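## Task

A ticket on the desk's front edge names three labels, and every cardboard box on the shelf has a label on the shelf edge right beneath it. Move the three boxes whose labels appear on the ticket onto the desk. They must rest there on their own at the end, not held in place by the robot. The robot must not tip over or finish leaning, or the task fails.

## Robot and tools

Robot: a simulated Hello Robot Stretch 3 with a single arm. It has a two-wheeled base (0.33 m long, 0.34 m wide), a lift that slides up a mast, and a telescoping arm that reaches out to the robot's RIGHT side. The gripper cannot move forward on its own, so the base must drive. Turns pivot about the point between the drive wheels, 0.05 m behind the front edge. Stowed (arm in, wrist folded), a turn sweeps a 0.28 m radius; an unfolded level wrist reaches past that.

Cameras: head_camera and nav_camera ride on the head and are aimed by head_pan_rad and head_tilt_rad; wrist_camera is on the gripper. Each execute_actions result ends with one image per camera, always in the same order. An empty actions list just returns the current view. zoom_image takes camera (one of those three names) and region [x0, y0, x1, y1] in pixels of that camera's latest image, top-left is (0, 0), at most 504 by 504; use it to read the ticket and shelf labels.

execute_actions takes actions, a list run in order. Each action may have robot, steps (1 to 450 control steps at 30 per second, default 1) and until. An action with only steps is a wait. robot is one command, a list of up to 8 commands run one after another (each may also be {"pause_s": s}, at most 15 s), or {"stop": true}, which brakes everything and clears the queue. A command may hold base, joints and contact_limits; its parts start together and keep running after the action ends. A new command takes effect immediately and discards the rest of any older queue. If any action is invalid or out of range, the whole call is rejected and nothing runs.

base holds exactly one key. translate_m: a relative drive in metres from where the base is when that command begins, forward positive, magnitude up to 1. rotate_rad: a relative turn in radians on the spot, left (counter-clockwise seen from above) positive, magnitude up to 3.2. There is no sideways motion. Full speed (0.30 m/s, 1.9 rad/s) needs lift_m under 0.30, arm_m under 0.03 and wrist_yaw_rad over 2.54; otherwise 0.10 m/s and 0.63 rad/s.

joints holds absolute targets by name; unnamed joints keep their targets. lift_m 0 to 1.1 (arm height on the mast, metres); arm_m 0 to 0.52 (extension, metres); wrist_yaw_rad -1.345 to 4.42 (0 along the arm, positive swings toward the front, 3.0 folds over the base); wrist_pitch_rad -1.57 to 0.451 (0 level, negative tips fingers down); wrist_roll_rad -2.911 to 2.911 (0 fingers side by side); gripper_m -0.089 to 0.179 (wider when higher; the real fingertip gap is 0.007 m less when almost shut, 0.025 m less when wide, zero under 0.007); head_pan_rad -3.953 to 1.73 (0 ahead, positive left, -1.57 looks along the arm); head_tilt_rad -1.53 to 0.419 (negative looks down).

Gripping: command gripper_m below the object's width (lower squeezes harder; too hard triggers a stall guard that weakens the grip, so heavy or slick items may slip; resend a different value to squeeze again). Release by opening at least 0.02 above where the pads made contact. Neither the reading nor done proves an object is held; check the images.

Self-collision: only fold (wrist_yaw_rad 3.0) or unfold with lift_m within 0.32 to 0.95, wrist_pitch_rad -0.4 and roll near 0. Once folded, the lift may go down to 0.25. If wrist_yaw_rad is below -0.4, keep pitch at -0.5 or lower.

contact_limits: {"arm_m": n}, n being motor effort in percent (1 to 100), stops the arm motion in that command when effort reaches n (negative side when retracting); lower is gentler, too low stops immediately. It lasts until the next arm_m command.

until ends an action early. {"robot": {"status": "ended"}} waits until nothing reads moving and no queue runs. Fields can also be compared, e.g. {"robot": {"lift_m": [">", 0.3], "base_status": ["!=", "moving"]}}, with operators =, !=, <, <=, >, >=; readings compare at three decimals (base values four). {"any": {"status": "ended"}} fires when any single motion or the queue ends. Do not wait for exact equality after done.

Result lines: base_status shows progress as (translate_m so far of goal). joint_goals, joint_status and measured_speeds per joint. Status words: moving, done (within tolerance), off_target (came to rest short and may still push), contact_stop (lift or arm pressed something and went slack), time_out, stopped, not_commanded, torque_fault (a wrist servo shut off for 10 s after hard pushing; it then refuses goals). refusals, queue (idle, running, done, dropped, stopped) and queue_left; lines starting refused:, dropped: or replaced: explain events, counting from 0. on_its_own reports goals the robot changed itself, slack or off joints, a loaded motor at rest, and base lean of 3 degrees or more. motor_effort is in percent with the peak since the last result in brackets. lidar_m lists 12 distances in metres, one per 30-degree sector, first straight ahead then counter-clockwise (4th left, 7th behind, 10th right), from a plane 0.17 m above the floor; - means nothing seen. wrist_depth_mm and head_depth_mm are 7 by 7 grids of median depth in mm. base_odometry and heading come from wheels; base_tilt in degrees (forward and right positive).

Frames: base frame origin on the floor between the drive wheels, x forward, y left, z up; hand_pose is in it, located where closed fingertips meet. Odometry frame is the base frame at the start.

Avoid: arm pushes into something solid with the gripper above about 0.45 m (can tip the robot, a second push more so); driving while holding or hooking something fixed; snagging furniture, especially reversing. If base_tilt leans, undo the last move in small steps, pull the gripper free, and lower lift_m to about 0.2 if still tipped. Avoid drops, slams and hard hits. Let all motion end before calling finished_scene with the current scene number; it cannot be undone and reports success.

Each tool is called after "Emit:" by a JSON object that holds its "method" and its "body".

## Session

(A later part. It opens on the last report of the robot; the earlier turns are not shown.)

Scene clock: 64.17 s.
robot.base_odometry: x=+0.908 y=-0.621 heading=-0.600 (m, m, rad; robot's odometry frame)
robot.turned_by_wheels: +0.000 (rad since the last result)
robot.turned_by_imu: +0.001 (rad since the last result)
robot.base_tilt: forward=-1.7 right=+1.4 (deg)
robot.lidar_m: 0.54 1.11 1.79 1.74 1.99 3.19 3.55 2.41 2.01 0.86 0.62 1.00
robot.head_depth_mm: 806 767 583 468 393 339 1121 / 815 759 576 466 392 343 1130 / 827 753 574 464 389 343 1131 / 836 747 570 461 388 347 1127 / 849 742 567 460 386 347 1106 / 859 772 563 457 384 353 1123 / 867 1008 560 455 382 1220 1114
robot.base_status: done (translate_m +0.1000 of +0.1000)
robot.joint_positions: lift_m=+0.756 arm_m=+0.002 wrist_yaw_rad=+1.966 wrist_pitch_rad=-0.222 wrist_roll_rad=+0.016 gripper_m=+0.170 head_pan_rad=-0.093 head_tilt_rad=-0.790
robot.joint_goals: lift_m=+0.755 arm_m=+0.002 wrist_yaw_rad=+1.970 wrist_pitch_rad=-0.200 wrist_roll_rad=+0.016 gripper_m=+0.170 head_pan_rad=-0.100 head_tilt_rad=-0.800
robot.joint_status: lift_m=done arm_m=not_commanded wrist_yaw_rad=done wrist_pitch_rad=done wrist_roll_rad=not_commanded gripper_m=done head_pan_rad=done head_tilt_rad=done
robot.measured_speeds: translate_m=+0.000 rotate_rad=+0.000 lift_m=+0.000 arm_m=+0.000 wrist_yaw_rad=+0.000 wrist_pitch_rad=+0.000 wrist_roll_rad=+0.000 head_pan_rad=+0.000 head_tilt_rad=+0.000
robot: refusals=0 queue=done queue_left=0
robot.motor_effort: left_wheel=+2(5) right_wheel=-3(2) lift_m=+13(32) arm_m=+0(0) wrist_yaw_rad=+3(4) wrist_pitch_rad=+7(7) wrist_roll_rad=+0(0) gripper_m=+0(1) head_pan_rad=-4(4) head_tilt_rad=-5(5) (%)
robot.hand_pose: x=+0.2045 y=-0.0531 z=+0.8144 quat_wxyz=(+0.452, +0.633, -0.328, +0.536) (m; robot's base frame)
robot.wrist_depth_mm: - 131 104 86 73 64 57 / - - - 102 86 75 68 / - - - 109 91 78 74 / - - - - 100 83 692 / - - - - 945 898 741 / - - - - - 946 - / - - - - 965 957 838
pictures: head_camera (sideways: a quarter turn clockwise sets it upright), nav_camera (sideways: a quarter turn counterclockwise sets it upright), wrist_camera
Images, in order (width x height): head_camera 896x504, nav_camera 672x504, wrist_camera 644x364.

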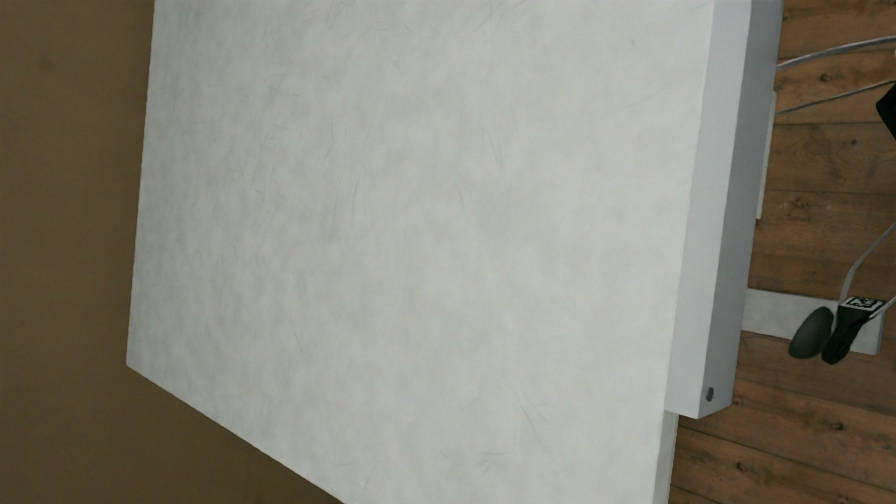

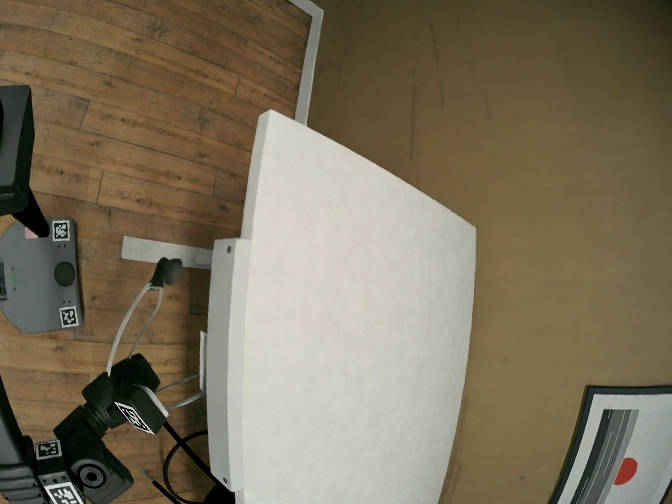

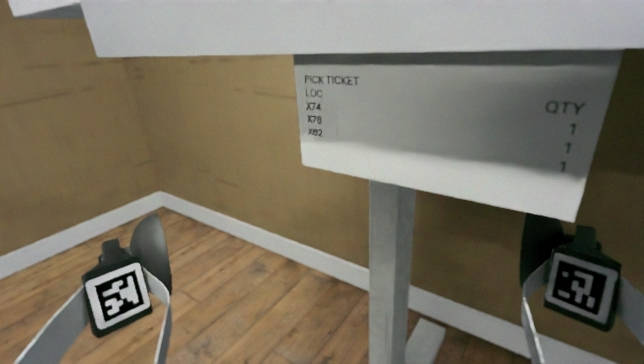

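Emit:
{"method": "execute_actions", "body": {"actions": [{"robot":{"base":{"translate_m":0.03},"joints":{"lift_m":0.745,"wrist_yaw_rad":2.05}},"steps":450,"until":{"robot":{"status":"ended"}}}]}}

Emit:
{"method": "zoom_image", "body": {"camera": "wrist_camera", "region": [200,0,440,160]}}

Emit:
{"method": "execute_actions", "body": {"actions": [{"robot":[{"base":{"translate_m":-0.25},"joints":{"head_tilt_rad":-0.4,"head_pan_rad":0}},{"joints":{"lift_m":0.4,"wrist_yaw_rad":3.0,"wrist_pitch_rad":-0.4,"gripper_m":0.04}},{"joints":{"lift_m":0.27}},{"base":{"rotate_rad":2.9}},{"base":{"translate_m":1}},{"base":{"translate_m":0.8}}],"steps":450,"until":{"robot":{"status":"ended"}}},{"steps":450,"until":{"robot":{"status":"ended"}}}]}}

Scene clock: 71.23 s.
robot.base_odometry: x=+0.933 y=-0.638 heading=-0.600 (m, m, rad; robot's odometry frame)
robot.turned_by_wheels: +0.000 (rad since the last result)
robot.turned_by_imu: +0.001 (rad since the last result)
robot.base_tilt: forward=-1.7 right=+1.5 (deg)
robot.lidar_m: 0.51 1.08 1.74 1.75 1.95 3.22 3.57 2.42 2.01 0.85 0.61 0.97
robot.head_depth_mm: 782 767 582 469 393 338 330 / 792 761 579 467 391 337 1076 / 801 754 576 464 389 335 1076 / 811 747 570 462 388 334 1089 / 819 741 566 460 386 332 1074 / 833 769 563 458 384 333 1102 / 840 979 577 455 383 344 1117
robot.base_status: done (translate_m +0.0300 of +0.0300)
robot.joint_positions: lift_m=+0.746 arm_m=+0.002 wrist_yaw_rad=+2.046 wrist_pitch_rad=-0.222 wrist_roll_rad=+0.016 gripper_m=+0.170 head_pan_rad=-0.093 head_tilt_rad=-0.790
robot.joint_goals: lift_m=+0.745 arm_m=+0.002 wrist_yaw_rad=+2.050 wrist_pitch_rad=-0.200 wrist_roll_rad=+0.016 gripper_m=+0.170 head_pan_rad=-0.100 head_tilt_rad=-0.800
robot.joint_status: lift_m=done arm_m=not_commanded wrist_yaw_rad=done wrist_pitch_rad=done wrist_roll_rad=not_commanded gripper_m=done head_pan_rad=done head_tilt_rad=done
robot.measured_speeds: translate_m=+0.000 rotate_rad=+0.000 lift_m=+0.000 arm_m=+0.000 wrist_yaw_rad=+0.000 wrist_pitch_rad=+0.000 wrist_roll_rad=+0.000 head_pan_rad=+0.000 head_tilt_rad=+0.000
robot: refusals=0 queue=done queue_left=0
robot.motor_effort: left_wheel=+1(6) right_wheel=-2(2) lift_m=+12(13) arm_m=+0(1) wrist_yaw_rad=+3(3) wrist_pitch_rad=+7(7) wrist_roll_rad=+0(0) gripper_m=+1(1) head_pan_rad=-4(4) head_tilt_rad=-5(5) (%)
robot.hand_pose: x=+0.1962 y=-0.0354 z=+0.8044 quat_wxyz=(+0.431, +0.645, -0.302, +0.554) (m; robot's base frame)
robot.wrist_depth_mm: - 118 - 72 61 52 47 / - - - 78 64 54 48 / - - - 83 68 57 49 / - - - - 73 60 51 / - - - - 557 867 53 / - - - - - 922 - / - - - - 944 958 821
pictures: head_camera (sideways: a quarter turn clockwise sets it upright), nav_camera (sideways: a quarter turn counterclockwise sets it upright), wrist_camera
Images, in order (width x height): head_camera 896x504, nav_camera 672x504, wrist_camera 644x364.

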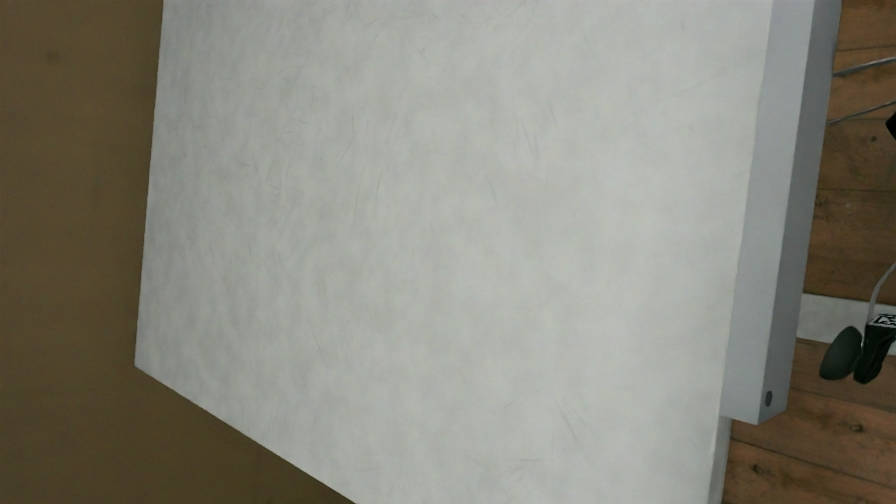

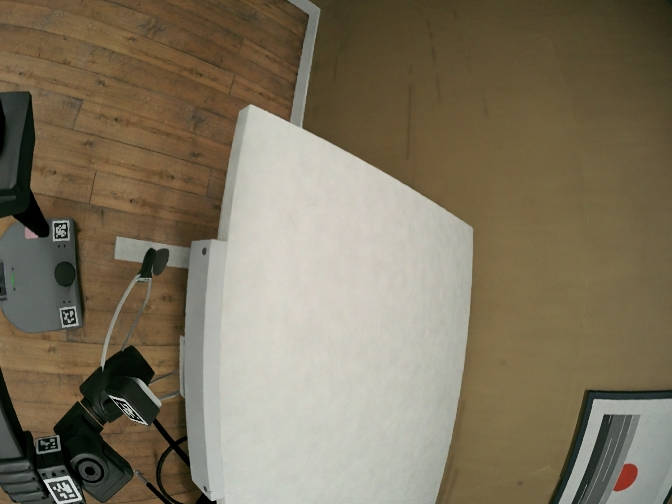

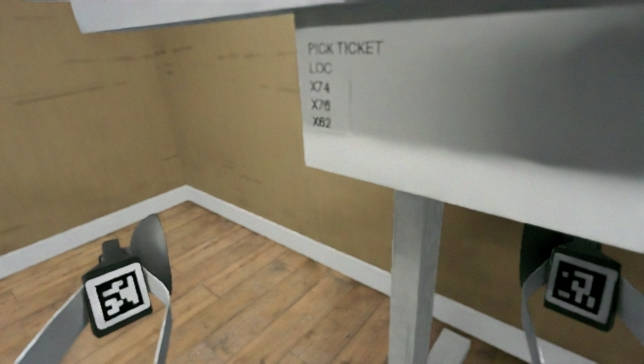

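Region (200, 0, 440, 160) of wrist_camera's 644x364 image, scaled by 2.100.

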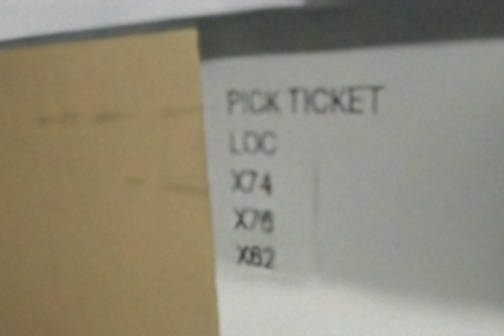

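Scene clock: 93.23 s.
robot.base_odometry: x=-0.473 y=+0.845 heading=+2.300 (m, m, rad; robot's odometry frame)
robot.turned_by_wheels: +2.900 (rad since the last result)
robot.turned_by_imu: +2.875 (rad since the last result)
robot.base_tilt: forward=-1.6 right=+1.3 (deg)
robot.lidar_m: 1.50 1.62 2.04 2.08 2.12 2.47 2.45 2.58 1.80 1.69 1.53 1.66
robot.head_depth_mm: 1490 1614 1764 1887 2040 1694 1363 / 1469 1612 1748 1886 2018 1668 1355 / 1470 1575 1656 1835 1888 1675 1352 / 1508 1610 1766 1944 2098 1665 1333 / 1483 1605 1741 1944 2045 1647 1326 / 1479 1597 1749 1921 2038 1649 1332 / 1463 1578 1727 1909 2043 1627 1322
robot.base_status: done (translate_m +0.8000 of +0.8000)
robot.joint_positions: lift_m=+0.271 arm_m=+0.002 wrist_yaw_rad=+2.997 wrist_pitch_rad=-0.413 wrist_roll_rad=+0.016 gripper_m=+0.040 head_pan_rad=-0.007 head_tilt_rad=-0.408
robot.joint_goals: lift_m=+0.270 arm_m=+0.002 wrist_yaw_rad=+3.000 wrist_pitch_rad=-0.400 wrist_roll_rad=+0.016 gripper_m=+0.040 head_pan_rad=+0.000 head_tilt_rad=-0.400
robot.joint_status: lift_m=done arm_m=not_commanded wrist_yaw_rad=done wrist_pitch_rad=done wrist_roll_rad=not_commanded gripper_m=done head_pan_rad=done head_tilt_rad=done
robot.measured_speeds: translate_m=+0.000 rotate_rad=+0.000 lift_m=+0.000 arm_m=+0.000 wrist_yaw_rad=+0.000 wrist_pitch_rad=+0.000 wrist_roll_rad=+0.000 head_pan_rad=+0.000 head_tilt_rad=+0.000
robot: refusals=0 queue=done queue_left=0
robot.motor_effort: left_wheel=-2(7) right_wheel=+1(7) lift_m=+12(14) arm_m=-1(1) wrist_yaw_rad=+2(4) wrist_pitch_rad=+4(8) wrist_roll_rad=+0(0) gripper_m=+0(82) head_pan_rad=+4(17) head_tilt_rad=+4(28) (%)
robot.hand_pose: x=+0.0111 y=+0.0753 z=+0.2842 quat_wxyz=(+0.196, +0.706, +0.093, +0.674) (m; robot's base frame)
robot.wrist_depth_mm: - - - - - - - / - - - - - - - / - 913 933 867 834 812 794 / 749 722 705 683 662 646 622 / 603 591 - 559 567 535 524 / 508 511 - - - 460 447 / 447 - - - 407 399 391
pictures: head_camera (sideways: a quarter turn clockwise sets it upright), nav_camera (sideways: a quarter turn counterclockwise sets it upright), wrist_camera
Images, in order (width x height): head_camera 896x504, nav_camera 672x504, wrist_camera 644x364.

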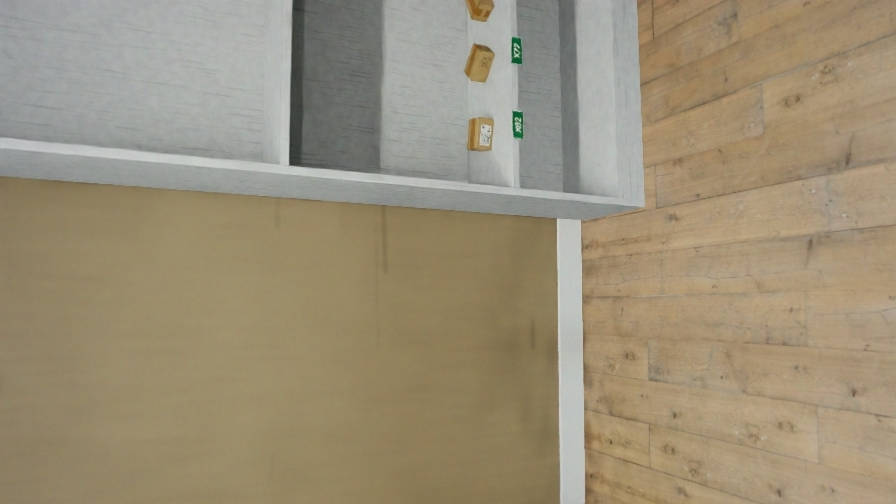

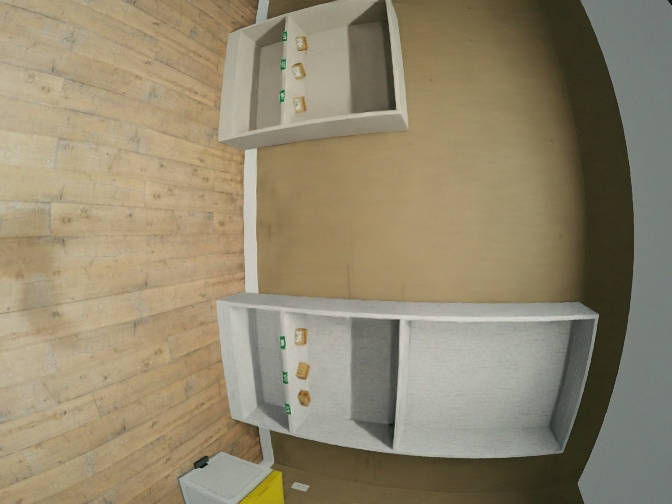

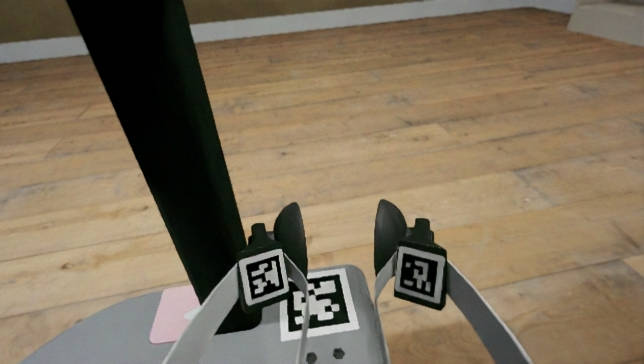

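Ticket: X74, X76, X62.

Emit:
{"method": "execute_actions", "body": {"actions": [{"robot":{"base":{"translate_m":0.85},"joints":{"head_tilt_rad":-0.75,"head_pan_rad":-0.55}},"steps":450,"until":{"robot":{"status":"ended"}}}]}}

Emit:
{"method": "execute_actions", "body": {"actions": [{"robot":{"base":{"rotate_rad":1.66},"joints":{"head_tilt_rad":-0.6,"head_pan_rad":-0.6}},"steps":450,"until":{"robot":{"status":"ended"}}}]}}

Scene clock: 101.30 s.
robot.base_odometry: x=-1.039 y=+1.479 heading=+2.300 (m, m, rad; robot's odometry frame)
robot.turned_by_wheels: +0.000 (rad since the last result)
robot.turned_by_imu: +0.002 (rad since the last result)
robot.base_tilt: forward=-1.6 right=+1.4 (deg)
robot.lidar_m: 0.74 0.96 0.94 2.14 2.19 2.86 3.30 2.51 1.73 1.18 1.21 0.67
robot.head_depth_mm: 1002 1160 1296 1784 1560 1331 1153 / 921 1237 1394 1558 1557 1320 1150 / 909 1137 1339 1252 1499 1311 1146 / 853 1047 1227 1210 1431 1313 1146 / 815 961 1116 1162 1320 1287 1133 / 759 632 767 932 1329 1310 1134 / 574 718 949 1168 1381 1295 1130
robot.base_status: done (translate_m +0.8500 of +0.8500)
robot.joint_positions: lift_m=+0.271 arm_m=+0.002 wrist_yaw_rad=+2.997 wrist_pitch_rad=-0.413 wrist_roll_rad=+0.016 gripper_m=+0.040 head_pan_rad=-0.543 head_tilt_rad=-0.741
robot.joint_goals: lift_m=+0.270 arm_m=+0.002 wrist_yaw_rad=+3.000 wrist_pitch_rad=-0.400 wrist_roll_rad=+0.016 gripper_m=+0.040 head_pan_rad=-0.550 head_tilt_rad=-0.750
robot.joint_status: lift_m=done arm_m=not_commanded wrist_yaw_rad=done wrist_pitch_rad=done wrist_roll_rad=not_commanded gripper_m=done head_pan_rad=done head_tilt_rad=done
robot.measured_speeds: translate_m=+0.000 rotate_rad=+0.000 lift_m=+0.000 arm_m=+0.000 wrist_yaw_rad=+0.000 wrist_pitch_rad=+0.000 wrist_roll_rad=+0.000 head_pan_rad=+0.000 head_tilt_rad=+0.000
robot: refusals=0 queue=done queue_left=0
robot.motor_effort: left_wheel=-3(6) right_wheel=+1(6) lift_m=+13(13) arm_m=-1(1) wrist_yaw_rad=+3(2) wrist_pitch_rad=+4(4) wrist_roll_rad=+0(0) gripper_m=+1(2) head_pan_rad=-3(42) head_tilt_rad=-5(27) (%)
robot.hand_pose: x=+0.0111 y=+0.0753 z=+0.2842 quat_wxyz=(+0.196, +0.706, +0.093, +0.674) (m; robot's base frame)
robot.wrist_depth_mm: - - - - - - 789 / - - - - - 890 863 / - 921 891 868 845 811 780 / 753 720 701 684 672 645 628 / 600 590 - 560 567 538 526 / 506 508 - - - 460 450 / 446 - - - 406 400 389
pictures: head_camera (sideways: a quarter turn clockwise sets it upright), nav_camera (sideways: a quarter turn counterclockwise sets it upright), wrist_camera
Images, in order (width x height): head_camera 896x504, nav_camera 672x504, wrist_camera 644x364.

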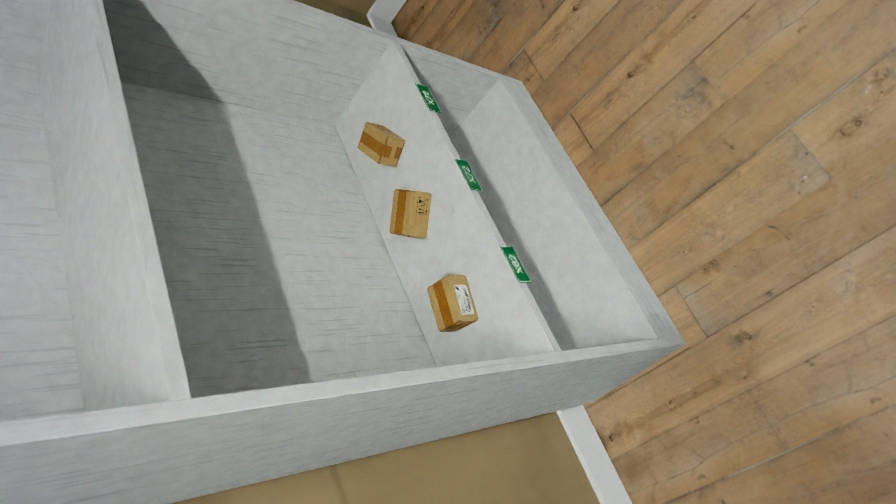

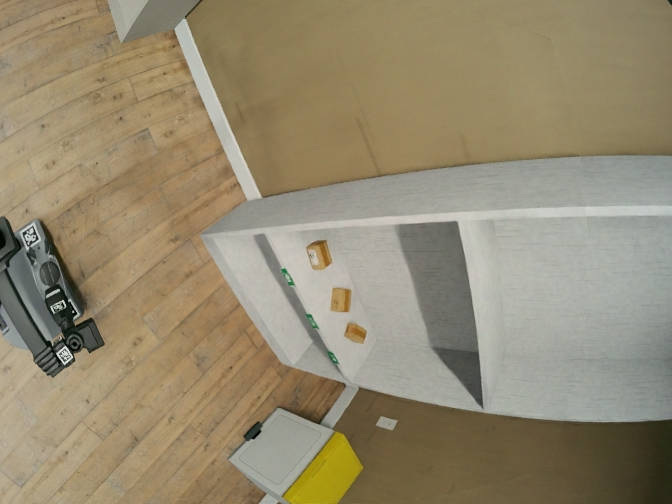

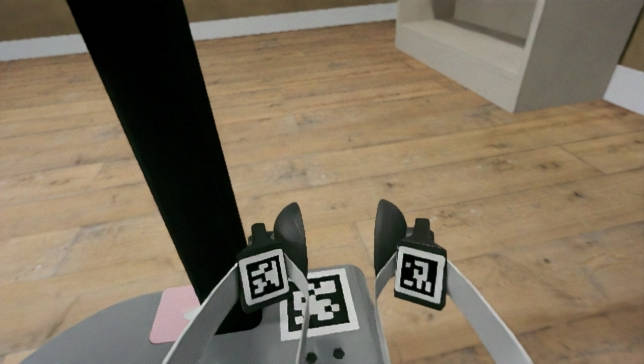

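Scene clock: 103.67 s.
robot.base_odometry: x=-1.039 y=+1.479 heading=-2.323 (m, m, rad; robot's odometry frame)
robot.turned_by_wheels: +1.660 (rad since the last result)
robot.turned_by_imu: +1.641 (rad since the last result)
robot.base_tilt: forward=-1.7 right=+1.2 (deg)
robot.lidar_m: 2.15 2.23 3.07 3.84 2.31 1.69 1.18 1.21 0.67 0.94 0.98 0.94
robot.head_depth_mm: 974 1005 1098 1223 1326 1388 1217 / 1091 943 1019 1221 1486 1439 1214 / 1233 1116 1395 1205 1370 1424 1211 / 1409 1457 1659 1486 1635 1421 1199 / 1639 1544 1691 1891 1714 1410 1193 / 1901 2029 2362 2182 1710 1407 1184 / 1823 1996 2237 2165 1694 1391 1186
robot.base_status: done (rotate_rad +1.6599 of +1.6600)
robot.joint_positions: lift_m=+0.271 arm_m=+0.002 wrist_yaw_rad=+2.997 wrist_pitch_rad=-0.413 wrist_roll_rad=+0.016 gripper_m=+0.040 head_pan_rad=-0.593 head_tilt_rad=-0.606
robot.joint_goals: lift_m=+0.270 arm_m=+0.002 wrist_yaw_rad=+3.000 wrist_pitch_rad=-0.400 wrist_roll_rad=+0.016 gripper_m=+0.040 head_pan_rad=-0.600 head_tilt_rad=-0.600
robot.joint_status: lift_m=done arm_m=not_commanded wrist_yaw_rad=done wrist_pitch_rad=done wrist_roll_rad=not_commanded gripper_m=done head_pan_rad=done head_tilt_rad=done
robot.measured_speeds: translate_m=+0.000 rotate_rad=+0.000 lift_m=+0.000 arm_m=+0.000 wrist_yaw_rad=+0.000 wrist_pitch_rad=+0.000 wrist_roll_rad=+0.000 head_pan_rad=+0.000 head_tilt_rad=+0.000
robot: refusals=0 queue=done queue_left=0
robot.motor_effort: left_wheel=-2(7) right_wheel=+1(7) lift_m=+13(13) arm_m=-1(0) wrist_yaw_rad=+2(2) wrist_pitch_rad=+4(4) wrist_roll_rad=+0(0) gripper_m=+0(1) head_pan_rad=-3(12) head_tilt_rad=+3(17) (%)
robot.hand_pose: x=+0.0111 y=+0.0753 z=+0.2842 quat_wxyz=(+0.196, +0.706, +0.093, +0.674) (m; robot's base frame)
robot.wrist_depth_mm: - - - - - - - / - - - - - - - / - 924 902 860 837 798 779 / 745 725 703 683 663 643 629 / 603 585 - 561 563 536 523 / 505 506 - - 442 461 444 / 453 - - - 405 398 395
pictures: head_camera (sideways: a quarter turn clockwise sets it upright), nav_camera (sideways: a quarter turn counterclockwise sets it upright), wrist_camera
Images, in order (width x height): head_camera 896x504, nav_camera 672x504, wrist_camera 644x364.

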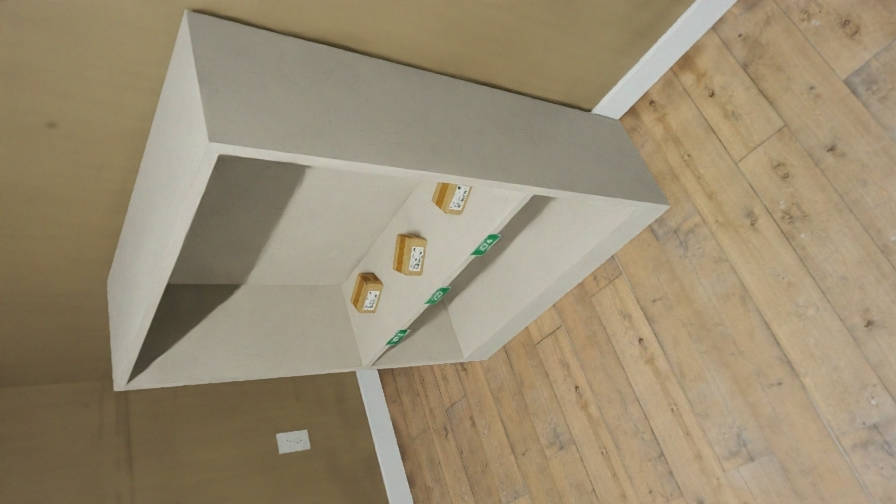

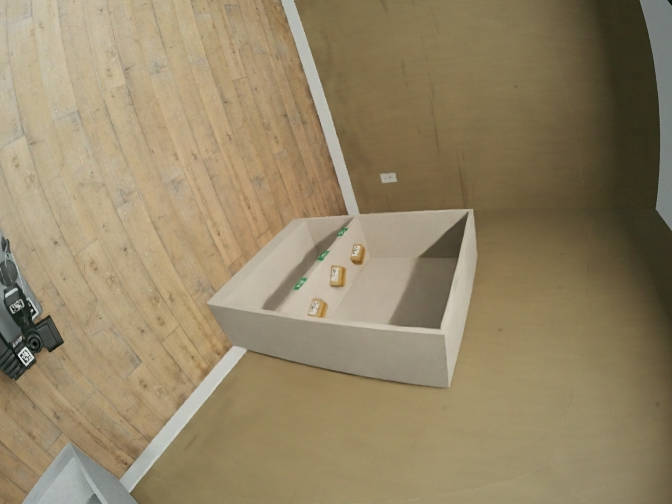

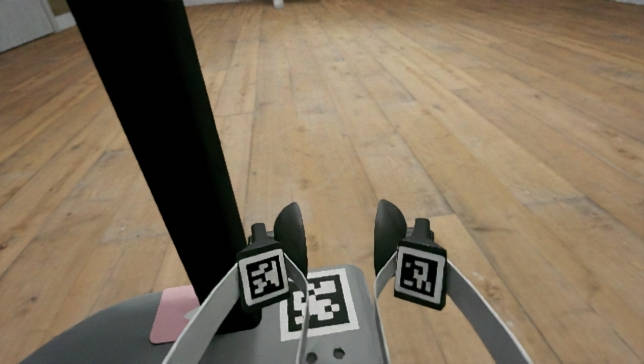

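Nearest on left shelf appears X74.

Emit:
{"method": "execute_actions", "body": {"actions": [{"robot":[{"base":{"translate_m":0.86},"joints":{"head_tilt_rad":-0.8,"head_pan_rad":-1.45}},{"joints":{"lift_m":0.4}},{"joints":{"wrist_yaw_rad":0,"gripper_m":0.17}},{"joints":{"wrist_pitch_rad":0,"arm_m":0.1}}],"steps":450,"until":{"robot":{"status":"ended"}}}]}}

Scene clock: 121.90 s.
robot.base_odometry: x=-1.627 y=+0.852 heading=-2.323 (m, m, rad; robot's odometry frame)
robot.turned_by_wheels: +0.000 (rad since the last result)
robot.turned_by_imu: +0.003 (rad since the last result)
robot.base_tilt: forward=-1.7 right=+1.2 (deg)
robot.lidar_m: 1.29 1.34 1.83 3.16 3.51 2.58 2.03 1.26 0.97 0.66 0.88 1.33
robot.head_depth_mm: 725 607 769 1241 1451 1302 1138 / 738 860 983 1067 1421 1300 1134 / 741 872 1026 1132 1320 1287 1094 / 730 885 1039 1147 1347 1303 1112 / 723 895 1060 1097 1333 1284 1122 / 713 911 1079 1139 1364 1275 1115 / 704 923 1100 1097 1383 1276 1117
robot.base_status: done (translate_m +0.8600 of +0.8600)
robot.joint_positions: lift_m=+0.399 arm_m=+0.100 wrist_yaw_rad=+0.003 wrist_pitch_rad=-0.024 wrist_roll_rad=+0.016 gripper_m=+0.170 head_pan_rad=-1.443 head_tilt_rad=-0.790
robot.joint_goals: lift_m=+0.400 arm_m=+0.100 wrist_yaw_rad=+0.000 wrist_pitch_rad=+0.000 wrist_roll_rad=+0.016 gripper_m=+0.170 head_pan_rad=-1.450 head_tilt_rad=-0.800
robot.joint_status: lift_m=done arm_m=done wrist_yaw_rad=done wrist_pitch_rad=done wrist_roll_rad=not_commanded gripper_m=done head_pan_rad=done head_tilt_rad=done
robot.measured_speeds: translate_m=+0.000 rotate_rad=+0.000 lift_m=+0.000 arm_m=+0.000 wrist_yaw_rad=+0.000 wrist_pitch_rad=+0.000 wrist_roll_rad=+0.000 head_pan_rad=+0.000 head_tilt_rad=+0.000
robot: refusals=0 queue=done queue_left=0
robot.motor_effort: left_wheel=-3(5) right_wheel=+1(6) lift_m=+33(31) arm_m=+3(3) wrist_yaw_rad=-2(3) wrist_pitch_rad=+8(10) wrist_roll_rad=+0(0) gripper_m=+1(84) head_pan_rad=-4(48) head_tilt_rad=-5(20) (%)
robot.hand_pose: x=-0.0207 y=-0.5002 z=+0.5079 quat_wxyz=(+0.702, +0.010, -0.713, -0.008) (m; robot's base frame)
robot.wrist_depth_mm: 522 514 514 513 499 312 532 / 536 538 522 532 509 319 553 / 554 552 547 550 521 559 564 / 535 405 545 411 437 584 583 / 344 360 320 316 325 320 598 / 619 - 607 609 553 485 - / 644 643 635 625 575 642 643
pictures: head_camera (sideways: a quarter turn clockwise sets it upright), nav_camera (sideways: a quarter turn counterclockwise sets it upright), wrist_camera
Images, in order (width x height): head_camera 896x504, nav_camera 672x504, wrist_camera 644x364.

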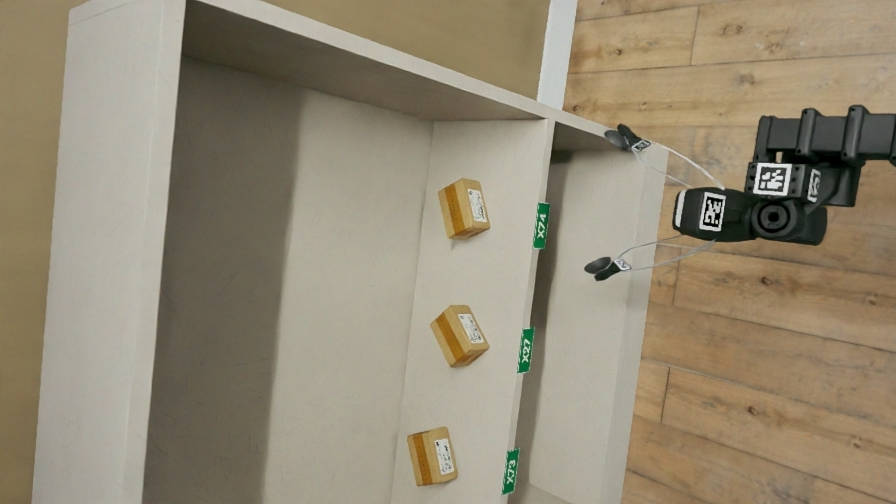

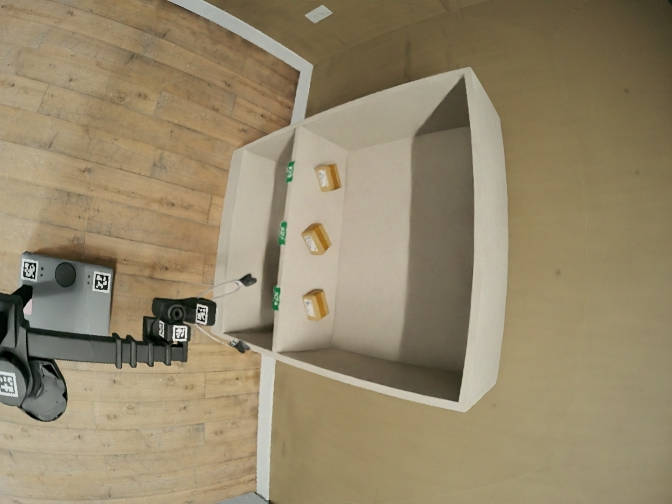

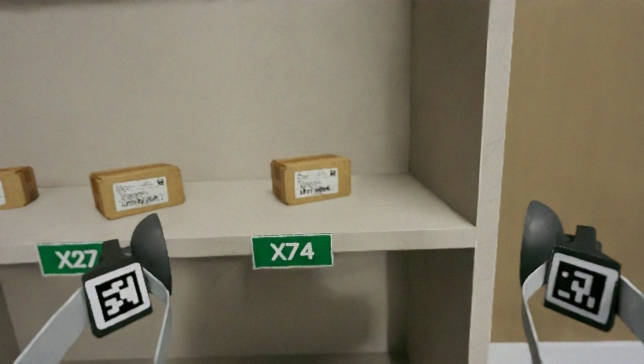

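Emit:
{"method": "execute_actions", "body": {"actions": [{"robot":{"base":{"translate_m":0.027},"joints":{"arm_m":0.28,"lift_m":0.385}},"steps":450,"until":{"robot":{"status":"ended"}}}]}}

Scene clock: 129.00 s.
robot.base_odometry: x=-1.646 y=+0.832 heading=-2.323 (m, m, rad; robot's odometry frame)
robot.turned_by_wheels: +0.000 (rad since the last result)
robot.turned_by_imu: +0.001 (rad since the last result)
robot.base_tilt: forward=-1.9 right=+1.3 (deg)
robot.lidar_m: 1.26 1.31 1.79 3.15 3.57 2.61 2.06 1.29 0.67 0.69 0.86 1.31
robot.head_depth_mm: 730 695 786 1204 1454 1298 1136 / 735 856 999 1094 1273 1296 1139 / 742 869 1020 1129 1044 1268 1131 / 732 882 1041 1146 1339 1290 1125 / 722 898 1064 1093 1342 1275 1123 / 714 912 1085 1125 1372 1273 1113 / 705 925 1098 1102 1355 1271 1112
robot.base_status: done (translate_m +0.0270 of +0.0270)
robot.joint_positions: lift_m=+0.386 arm_m=+0.280 wrist_yaw_rad=+0.003 wrist_pitch_rad=-0.023 wrist_roll_rad=+0.016 gripper_m=+0.170 head_pan_rad=-1.443 head_tilt_rad=-0.790
robot.joint_goals: lift_m=+0.385 arm_m=+0.280 wrist_yaw_rad=+0.000 wrist_pitch_rad=+0.000 wrist_roll_rad=+0.016 gripper_m=+0.170 head_pan_rad=-1.450 head_tilt_rad=-0.800
robot.joint_status: lift_m=done arm_m=done wrist_yaw_rad=done wrist_pitch_rad=done wrist_roll_rad=not_commanded gripper_m=done head_pan_rad=done head_tilt_rad=done
robot.measured_speeds: translate_m=+0.000 rotate_rad=+0.000 lift_m=+0.000 arm_m=+0.000 wrist_yaw_rad=+0.000 wrist_pitch_rad=+0.000 wrist_roll_rad=+0.000 head_pan_rad=+0.000 head_tilt_rad=+0.000
robot: refusals=0 queue=done queue_left=0
robot.motor_effort: left_wheel=-3(5) right_wheel=+1(6) lift_m=+13(33) arm_m=+3(6) wrist_yaw_rad=+0(1) wrist_pitch_rad=+7(8) wrist_roll_rad=+0(0) gripper_m=+1(0) head_pan_rad=-3(3) head_tilt_rad=-6(5) (%)
robot.hand_pose: x=-0.0208 y=-0.6802 z=+0.4942 quat_wxyz=(+0.702, +0.009, -0.713, -0.008) (m; robot's base frame)
robot.wrist_depth_mm: 355 354 353 352 350 288 193 / 366 365 364 361 362 290 194 / 383 379 375 375 371 296 195 / 386 388 385 236 377 299 197 / 231 294 280 230 249 257 189 / 210 - 199 194 190 185 - / - 154 154 151 148 146 138
pictures: head_camera (sideways: a quarter turn clockwise sets it upright), nav_camera (sideways: a quarter turn counterclockwise sets it upright), wrist_camera
Images, in order (width x height): head_camera 896x504, nav_camera 672x504, wrist_camera 644x364.

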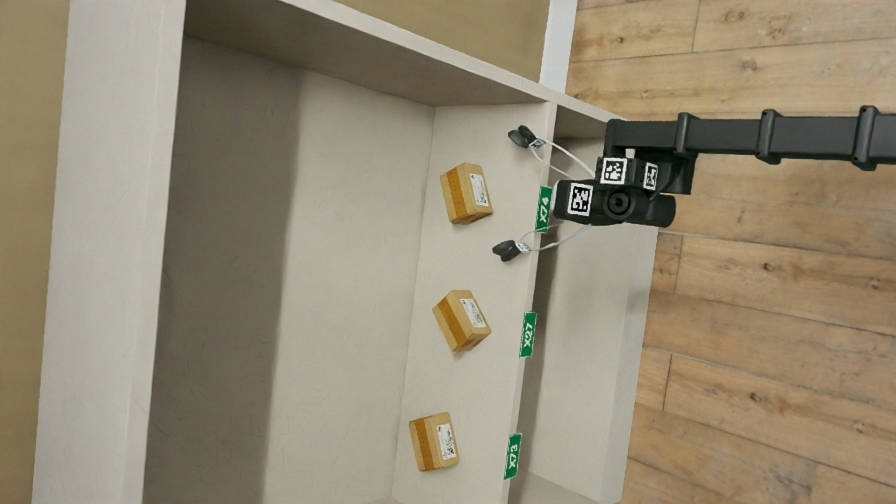

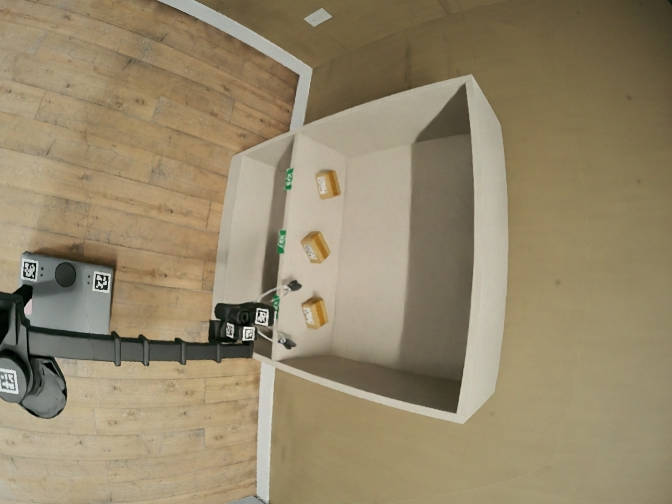

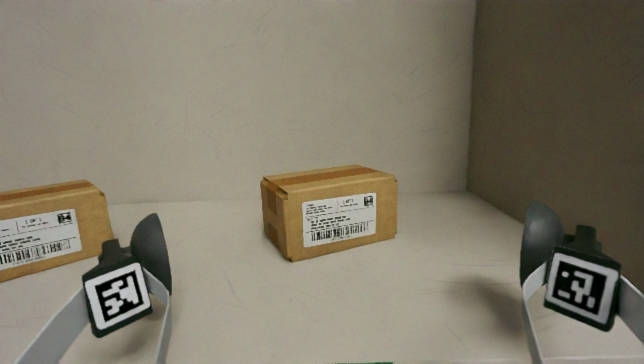

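Emit:
{"method": "execute_actions", "body": {"actions": [{"robot":[{"base":{"translate_m":0.006},"joints":{"arm_m":0.38,"lift_m":0.375}},{"joints":{"gripper_m":0.03}},{"joints":{"lift_m":0.41}}],"steps":450,"until":{"robot":{"status":"ended"}}}]}}

Scene clock: 136.60 s.
robot.base_odometry: x=-1.650 y=+0.827 heading=-2.323 (m, m, rad; robot's odometry frame)
robot.turned_by_wheels: +0.000 (rad since the last result)
robot.turned_by_imu: +0.001 (rad since the last result)
robot.base_tilt: forward=-1.7 right=+1.3 (deg)
robot.lidar_m: 1.26 1.30 1.79 3.16 3.57 2.62 2.06 1.29 0.67 0.71 0.86 1.30
robot.head_depth_mm: 729 719 801 1169 1442 1301 1137 / 736 856 1007 1105 1416 1294 1130 / 743 869 1024 1127 1290 1296 1126 / 733 881 1044 1150 1349 1282 1130 / 721 898 1061 1097 1344 1281 1125 / 714 915 1080 1129 1367 1276 1118 / 708 922 1102 1101 1362 1274 1115
robot.base_status: done (translate_m +0.0060 of +0.0060)
robot.joint_positions: lift_m=+0.409 arm_m=+0.380 wrist_yaw_rad=+0.002 wrist_pitch_rad=-0.025 wrist_roll_rad=+0.016 gripper_m=+0.035 head_pan_rad=-1.443 head_tilt_rad=-0.790
robot.joint_goals: lift_m=+0.410 arm_m=+0.380 wrist_yaw_rad=+0.000 wrist_pitch_rad=+0.000 wrist_roll_rad=+0.016 gripper_m=+0.033 head_pan_rad=-1.450 head_tilt_rad=-0.800
robot.joint_status: lift_m=done arm_m=done wrist_yaw_rad=done wrist_pitch_rad=done wrist_roll_rad=not_commanded gripper_m=done head_pan_rad=done head_tilt_rad=done
robot.measured_speeds: translate_m=+0.000 rotate_rad=+0.000 lift_m=+0.000 arm_m=+0.000 wrist_yaw_rad=+0.000 wrist_pitch_rad=+0.000 wrist_roll_rad=+0.000 head_pan_rad=+0.000 head_tilt_rad=+0.000
robot: refusals=0 queue=done queue_left=0
robot.motor_effort: left_wheel=-2(4) right_wheel=+1(4) lift_m=+34(34) arm_m=+3(7) wrist_yaw_rad=-1(0) wrist_pitch_rad=+8(8) wrist_roll_rad=+0(0) gripper_m=-27(98) head_pan_rad=-4(3) head_tilt_rad=-5(5) (%)
robot.hand_pose: x=-0.0209 y=-0.7801 z=+0.5176 quat_wxyz=(+0.701, +0.010, -0.713, -0.009) (m; robot's base frame)
robot.wrist_depth_mm: 262 261 260 258 258 256 198 / 270 270 266 267 265 263 199 / 280 278 277 275 276 274 200 / 292 289 286 282 281 282 202 / 300 299 129 125 140 269 203 / 255 251 120 127 146 - 201 / 194 190 180 136 177 178 174
pictures: head_camera (sideways: a quarter turn clockwise sets it upright), nav_camera (sideways: a quarter turn counterclockwise sets it upright), wrist_camera
Images, in order (width x height): head_camera 896x504, nav_camera 672x504, wrist_camera 644x364.

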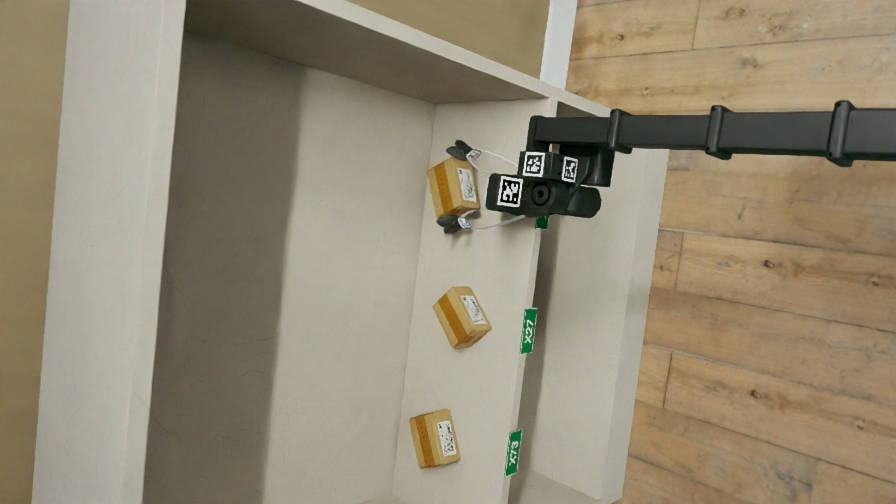

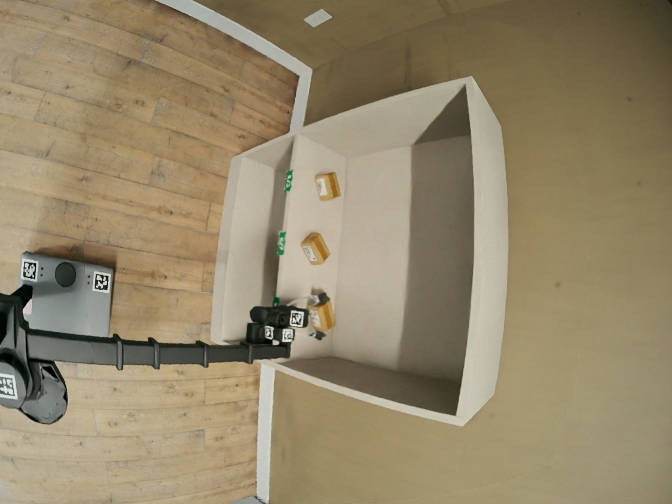

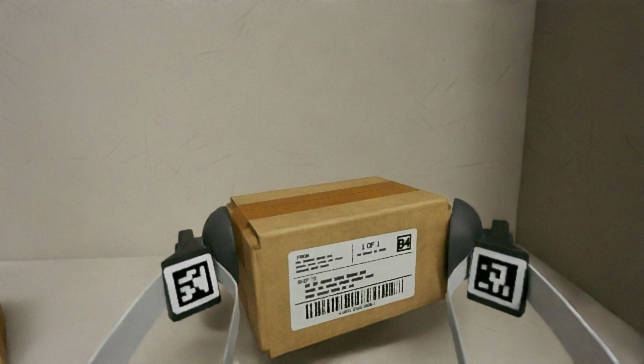

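Emit:
{"method": "execute_actions", "body": {"actions": [{"robot":[{"joints":{"arm_m":0}},{"joints":{"wrist_pitch_rad":-0.3,"wrist_yaw_rad":2.7}},{"joints":{"lift_m":0.29}},{"base":{"rotate_rad":1.75}},{"base":{"translate_m":1}},{"base":{"translate_m":1}},{"base":{"translate_m":0.45}},{"base":{"rotate_rad":1.42}}],"steps":450,"until":{"robot":{"status":"ended"}}},{"steps":450,"until":{"robot":{"status":"ended"}}},{"robot":[{"joints":{"lift_m":0.93,"head_tilt_rad":-0.5}},{"joints":{"wrist_yaw_rad":0,"wrist_pitch_rad":0}}],"steps":450,"until":{"robot":{"status":"ended"}}}]}}

Scene clock: 175.37 s.
robot.base_odometry: x=+0.409 y=-0.502 heading=+0.847 (m, m, rad; robot's odometry frame)
robot.turned_by_wheels: +3.170 (rad since the last result)
robot.turned_by_imu: +3.142 (rad since the last result)
robot.base_tilt: forward=-1.6 right=+1.1 (deg)
robot.lidar_m: 2.11 2.21 2.98 3.07 2.34 1.72 1.65 1.71 0.87 0.82 1.07 2.03
robot.head_depth_mm: 1154 1259 1099 749 1111 1546 - / 1168 1277 1082 736 413 - - / 1184 1296 1063 697 404 - - / 1198 1315 1049 764 1793 1529 1263 / 1205 1335 1036 722 1822 1522 1259 / 1234 1356 1026 731 1712 1464 1250 / 1245 1379 1005 739 1815 1492 1241
robot.base_status: done (rotate_rad +1.4199 of +1.4200)
robot.joint_positions: lift_m=+0.929 arm_m=+0.003 wrist_yaw_rad=+0.004 wrist_pitch_rad=-0.034 wrist_roll_rad=+0.016 gripper_m=+0.054 head_pan_rad=-1.443 head_tilt_rad=-0.508
robot.joint_goals: lift_m=+0.930 arm_m=+0.000 wrist_yaw_rad=+0.000 wrist_pitch_rad=+0.000 wrist_roll_rad=+0.016 gripper_m=+0.053 head_pan_rad=-1.450 head_tilt_rad=-0.500
robot.joint_status: lift_m=done arm_m=done wrist_yaw_rad=done wrist_pitch_rad=done wrist_roll_rad=not_commanded gripper_m=done head_pan_rad=done head_tilt_rad=done
robot.measured_speeds: translate_m=+0.000 rotate_rad=+0.000 lift_m=+0.000 arm_m=+0.000 wrist_yaw_rad=+0.000 wrist_pitch_rad=+0.000 wrist_roll_rad=+0.000 head_pan_rad=+0.000 head_tilt_rad=+0.000
robot: refusals=0 queue=done queue_left=0
robot.on_its_own: gripper_m is held at +0.053, not at your +0.030, by its stall guard, which is not easing now
robot.motor_effort: left_wheel=-3(8) right_wheel=+2(6) lift_m=+33(37) arm_m=-3(1) wrist_yaw_rad=-2(4) wrist_pitch_rad=+11(14) wrist_roll_rad=+0(0) gripper_m=-20(25) head_pan_rad=-4(3) head_tilt_rad=+4(23) (%)
robot.hand_pose: x=-0.0205 y=-0.4029 z=+1.0352 quat_wxyz=(+0.701, +0.014, -0.712, -0.011) (m; robot's base frame)
robot.wrist_depth_mm: - - - - - - - / - - - - - - - / - - - - - - - / - 703 664 623 584 565 539 / 423 409 130 126 140 418 405 / - 422 120 127 146 - - / - 900 - 136 825 738 871
pictures: head_camera (sideways: a quarter turn clockwise sets it upright), nav_camera (sideways: a quarter turn counterclockwise sets it upright), wrist_camera
Images, in order (width x height): head_camera 896x504, nav_camera 672x504, wrist_camera 644x364.

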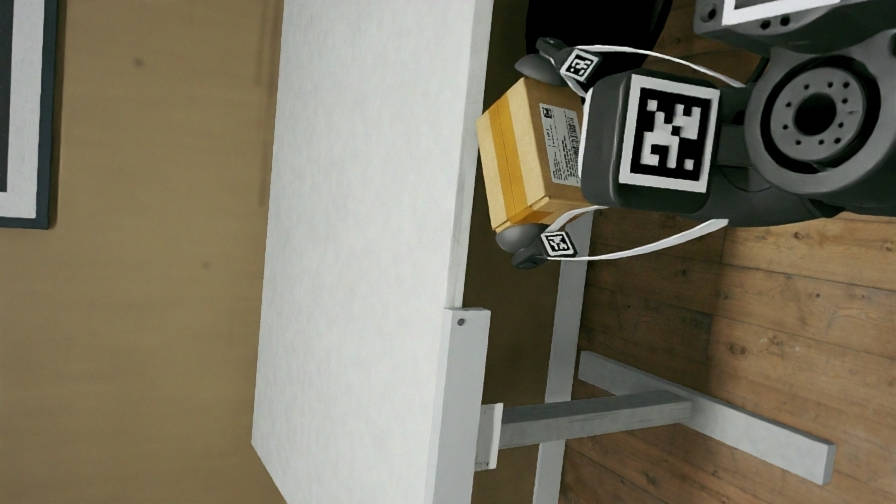

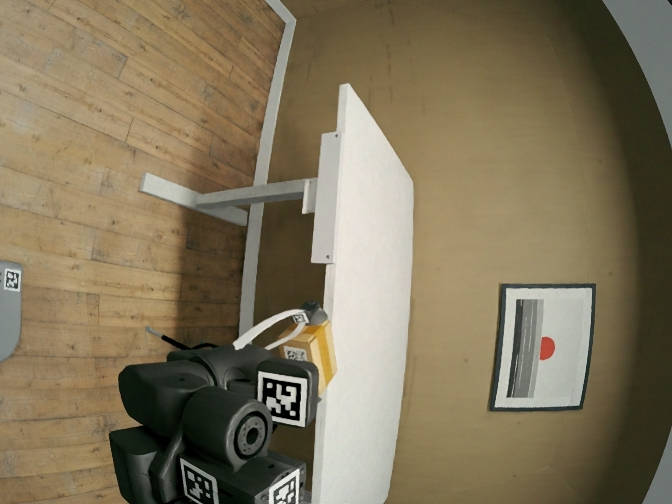

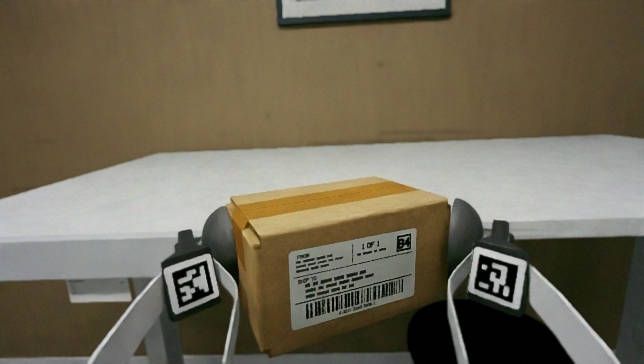

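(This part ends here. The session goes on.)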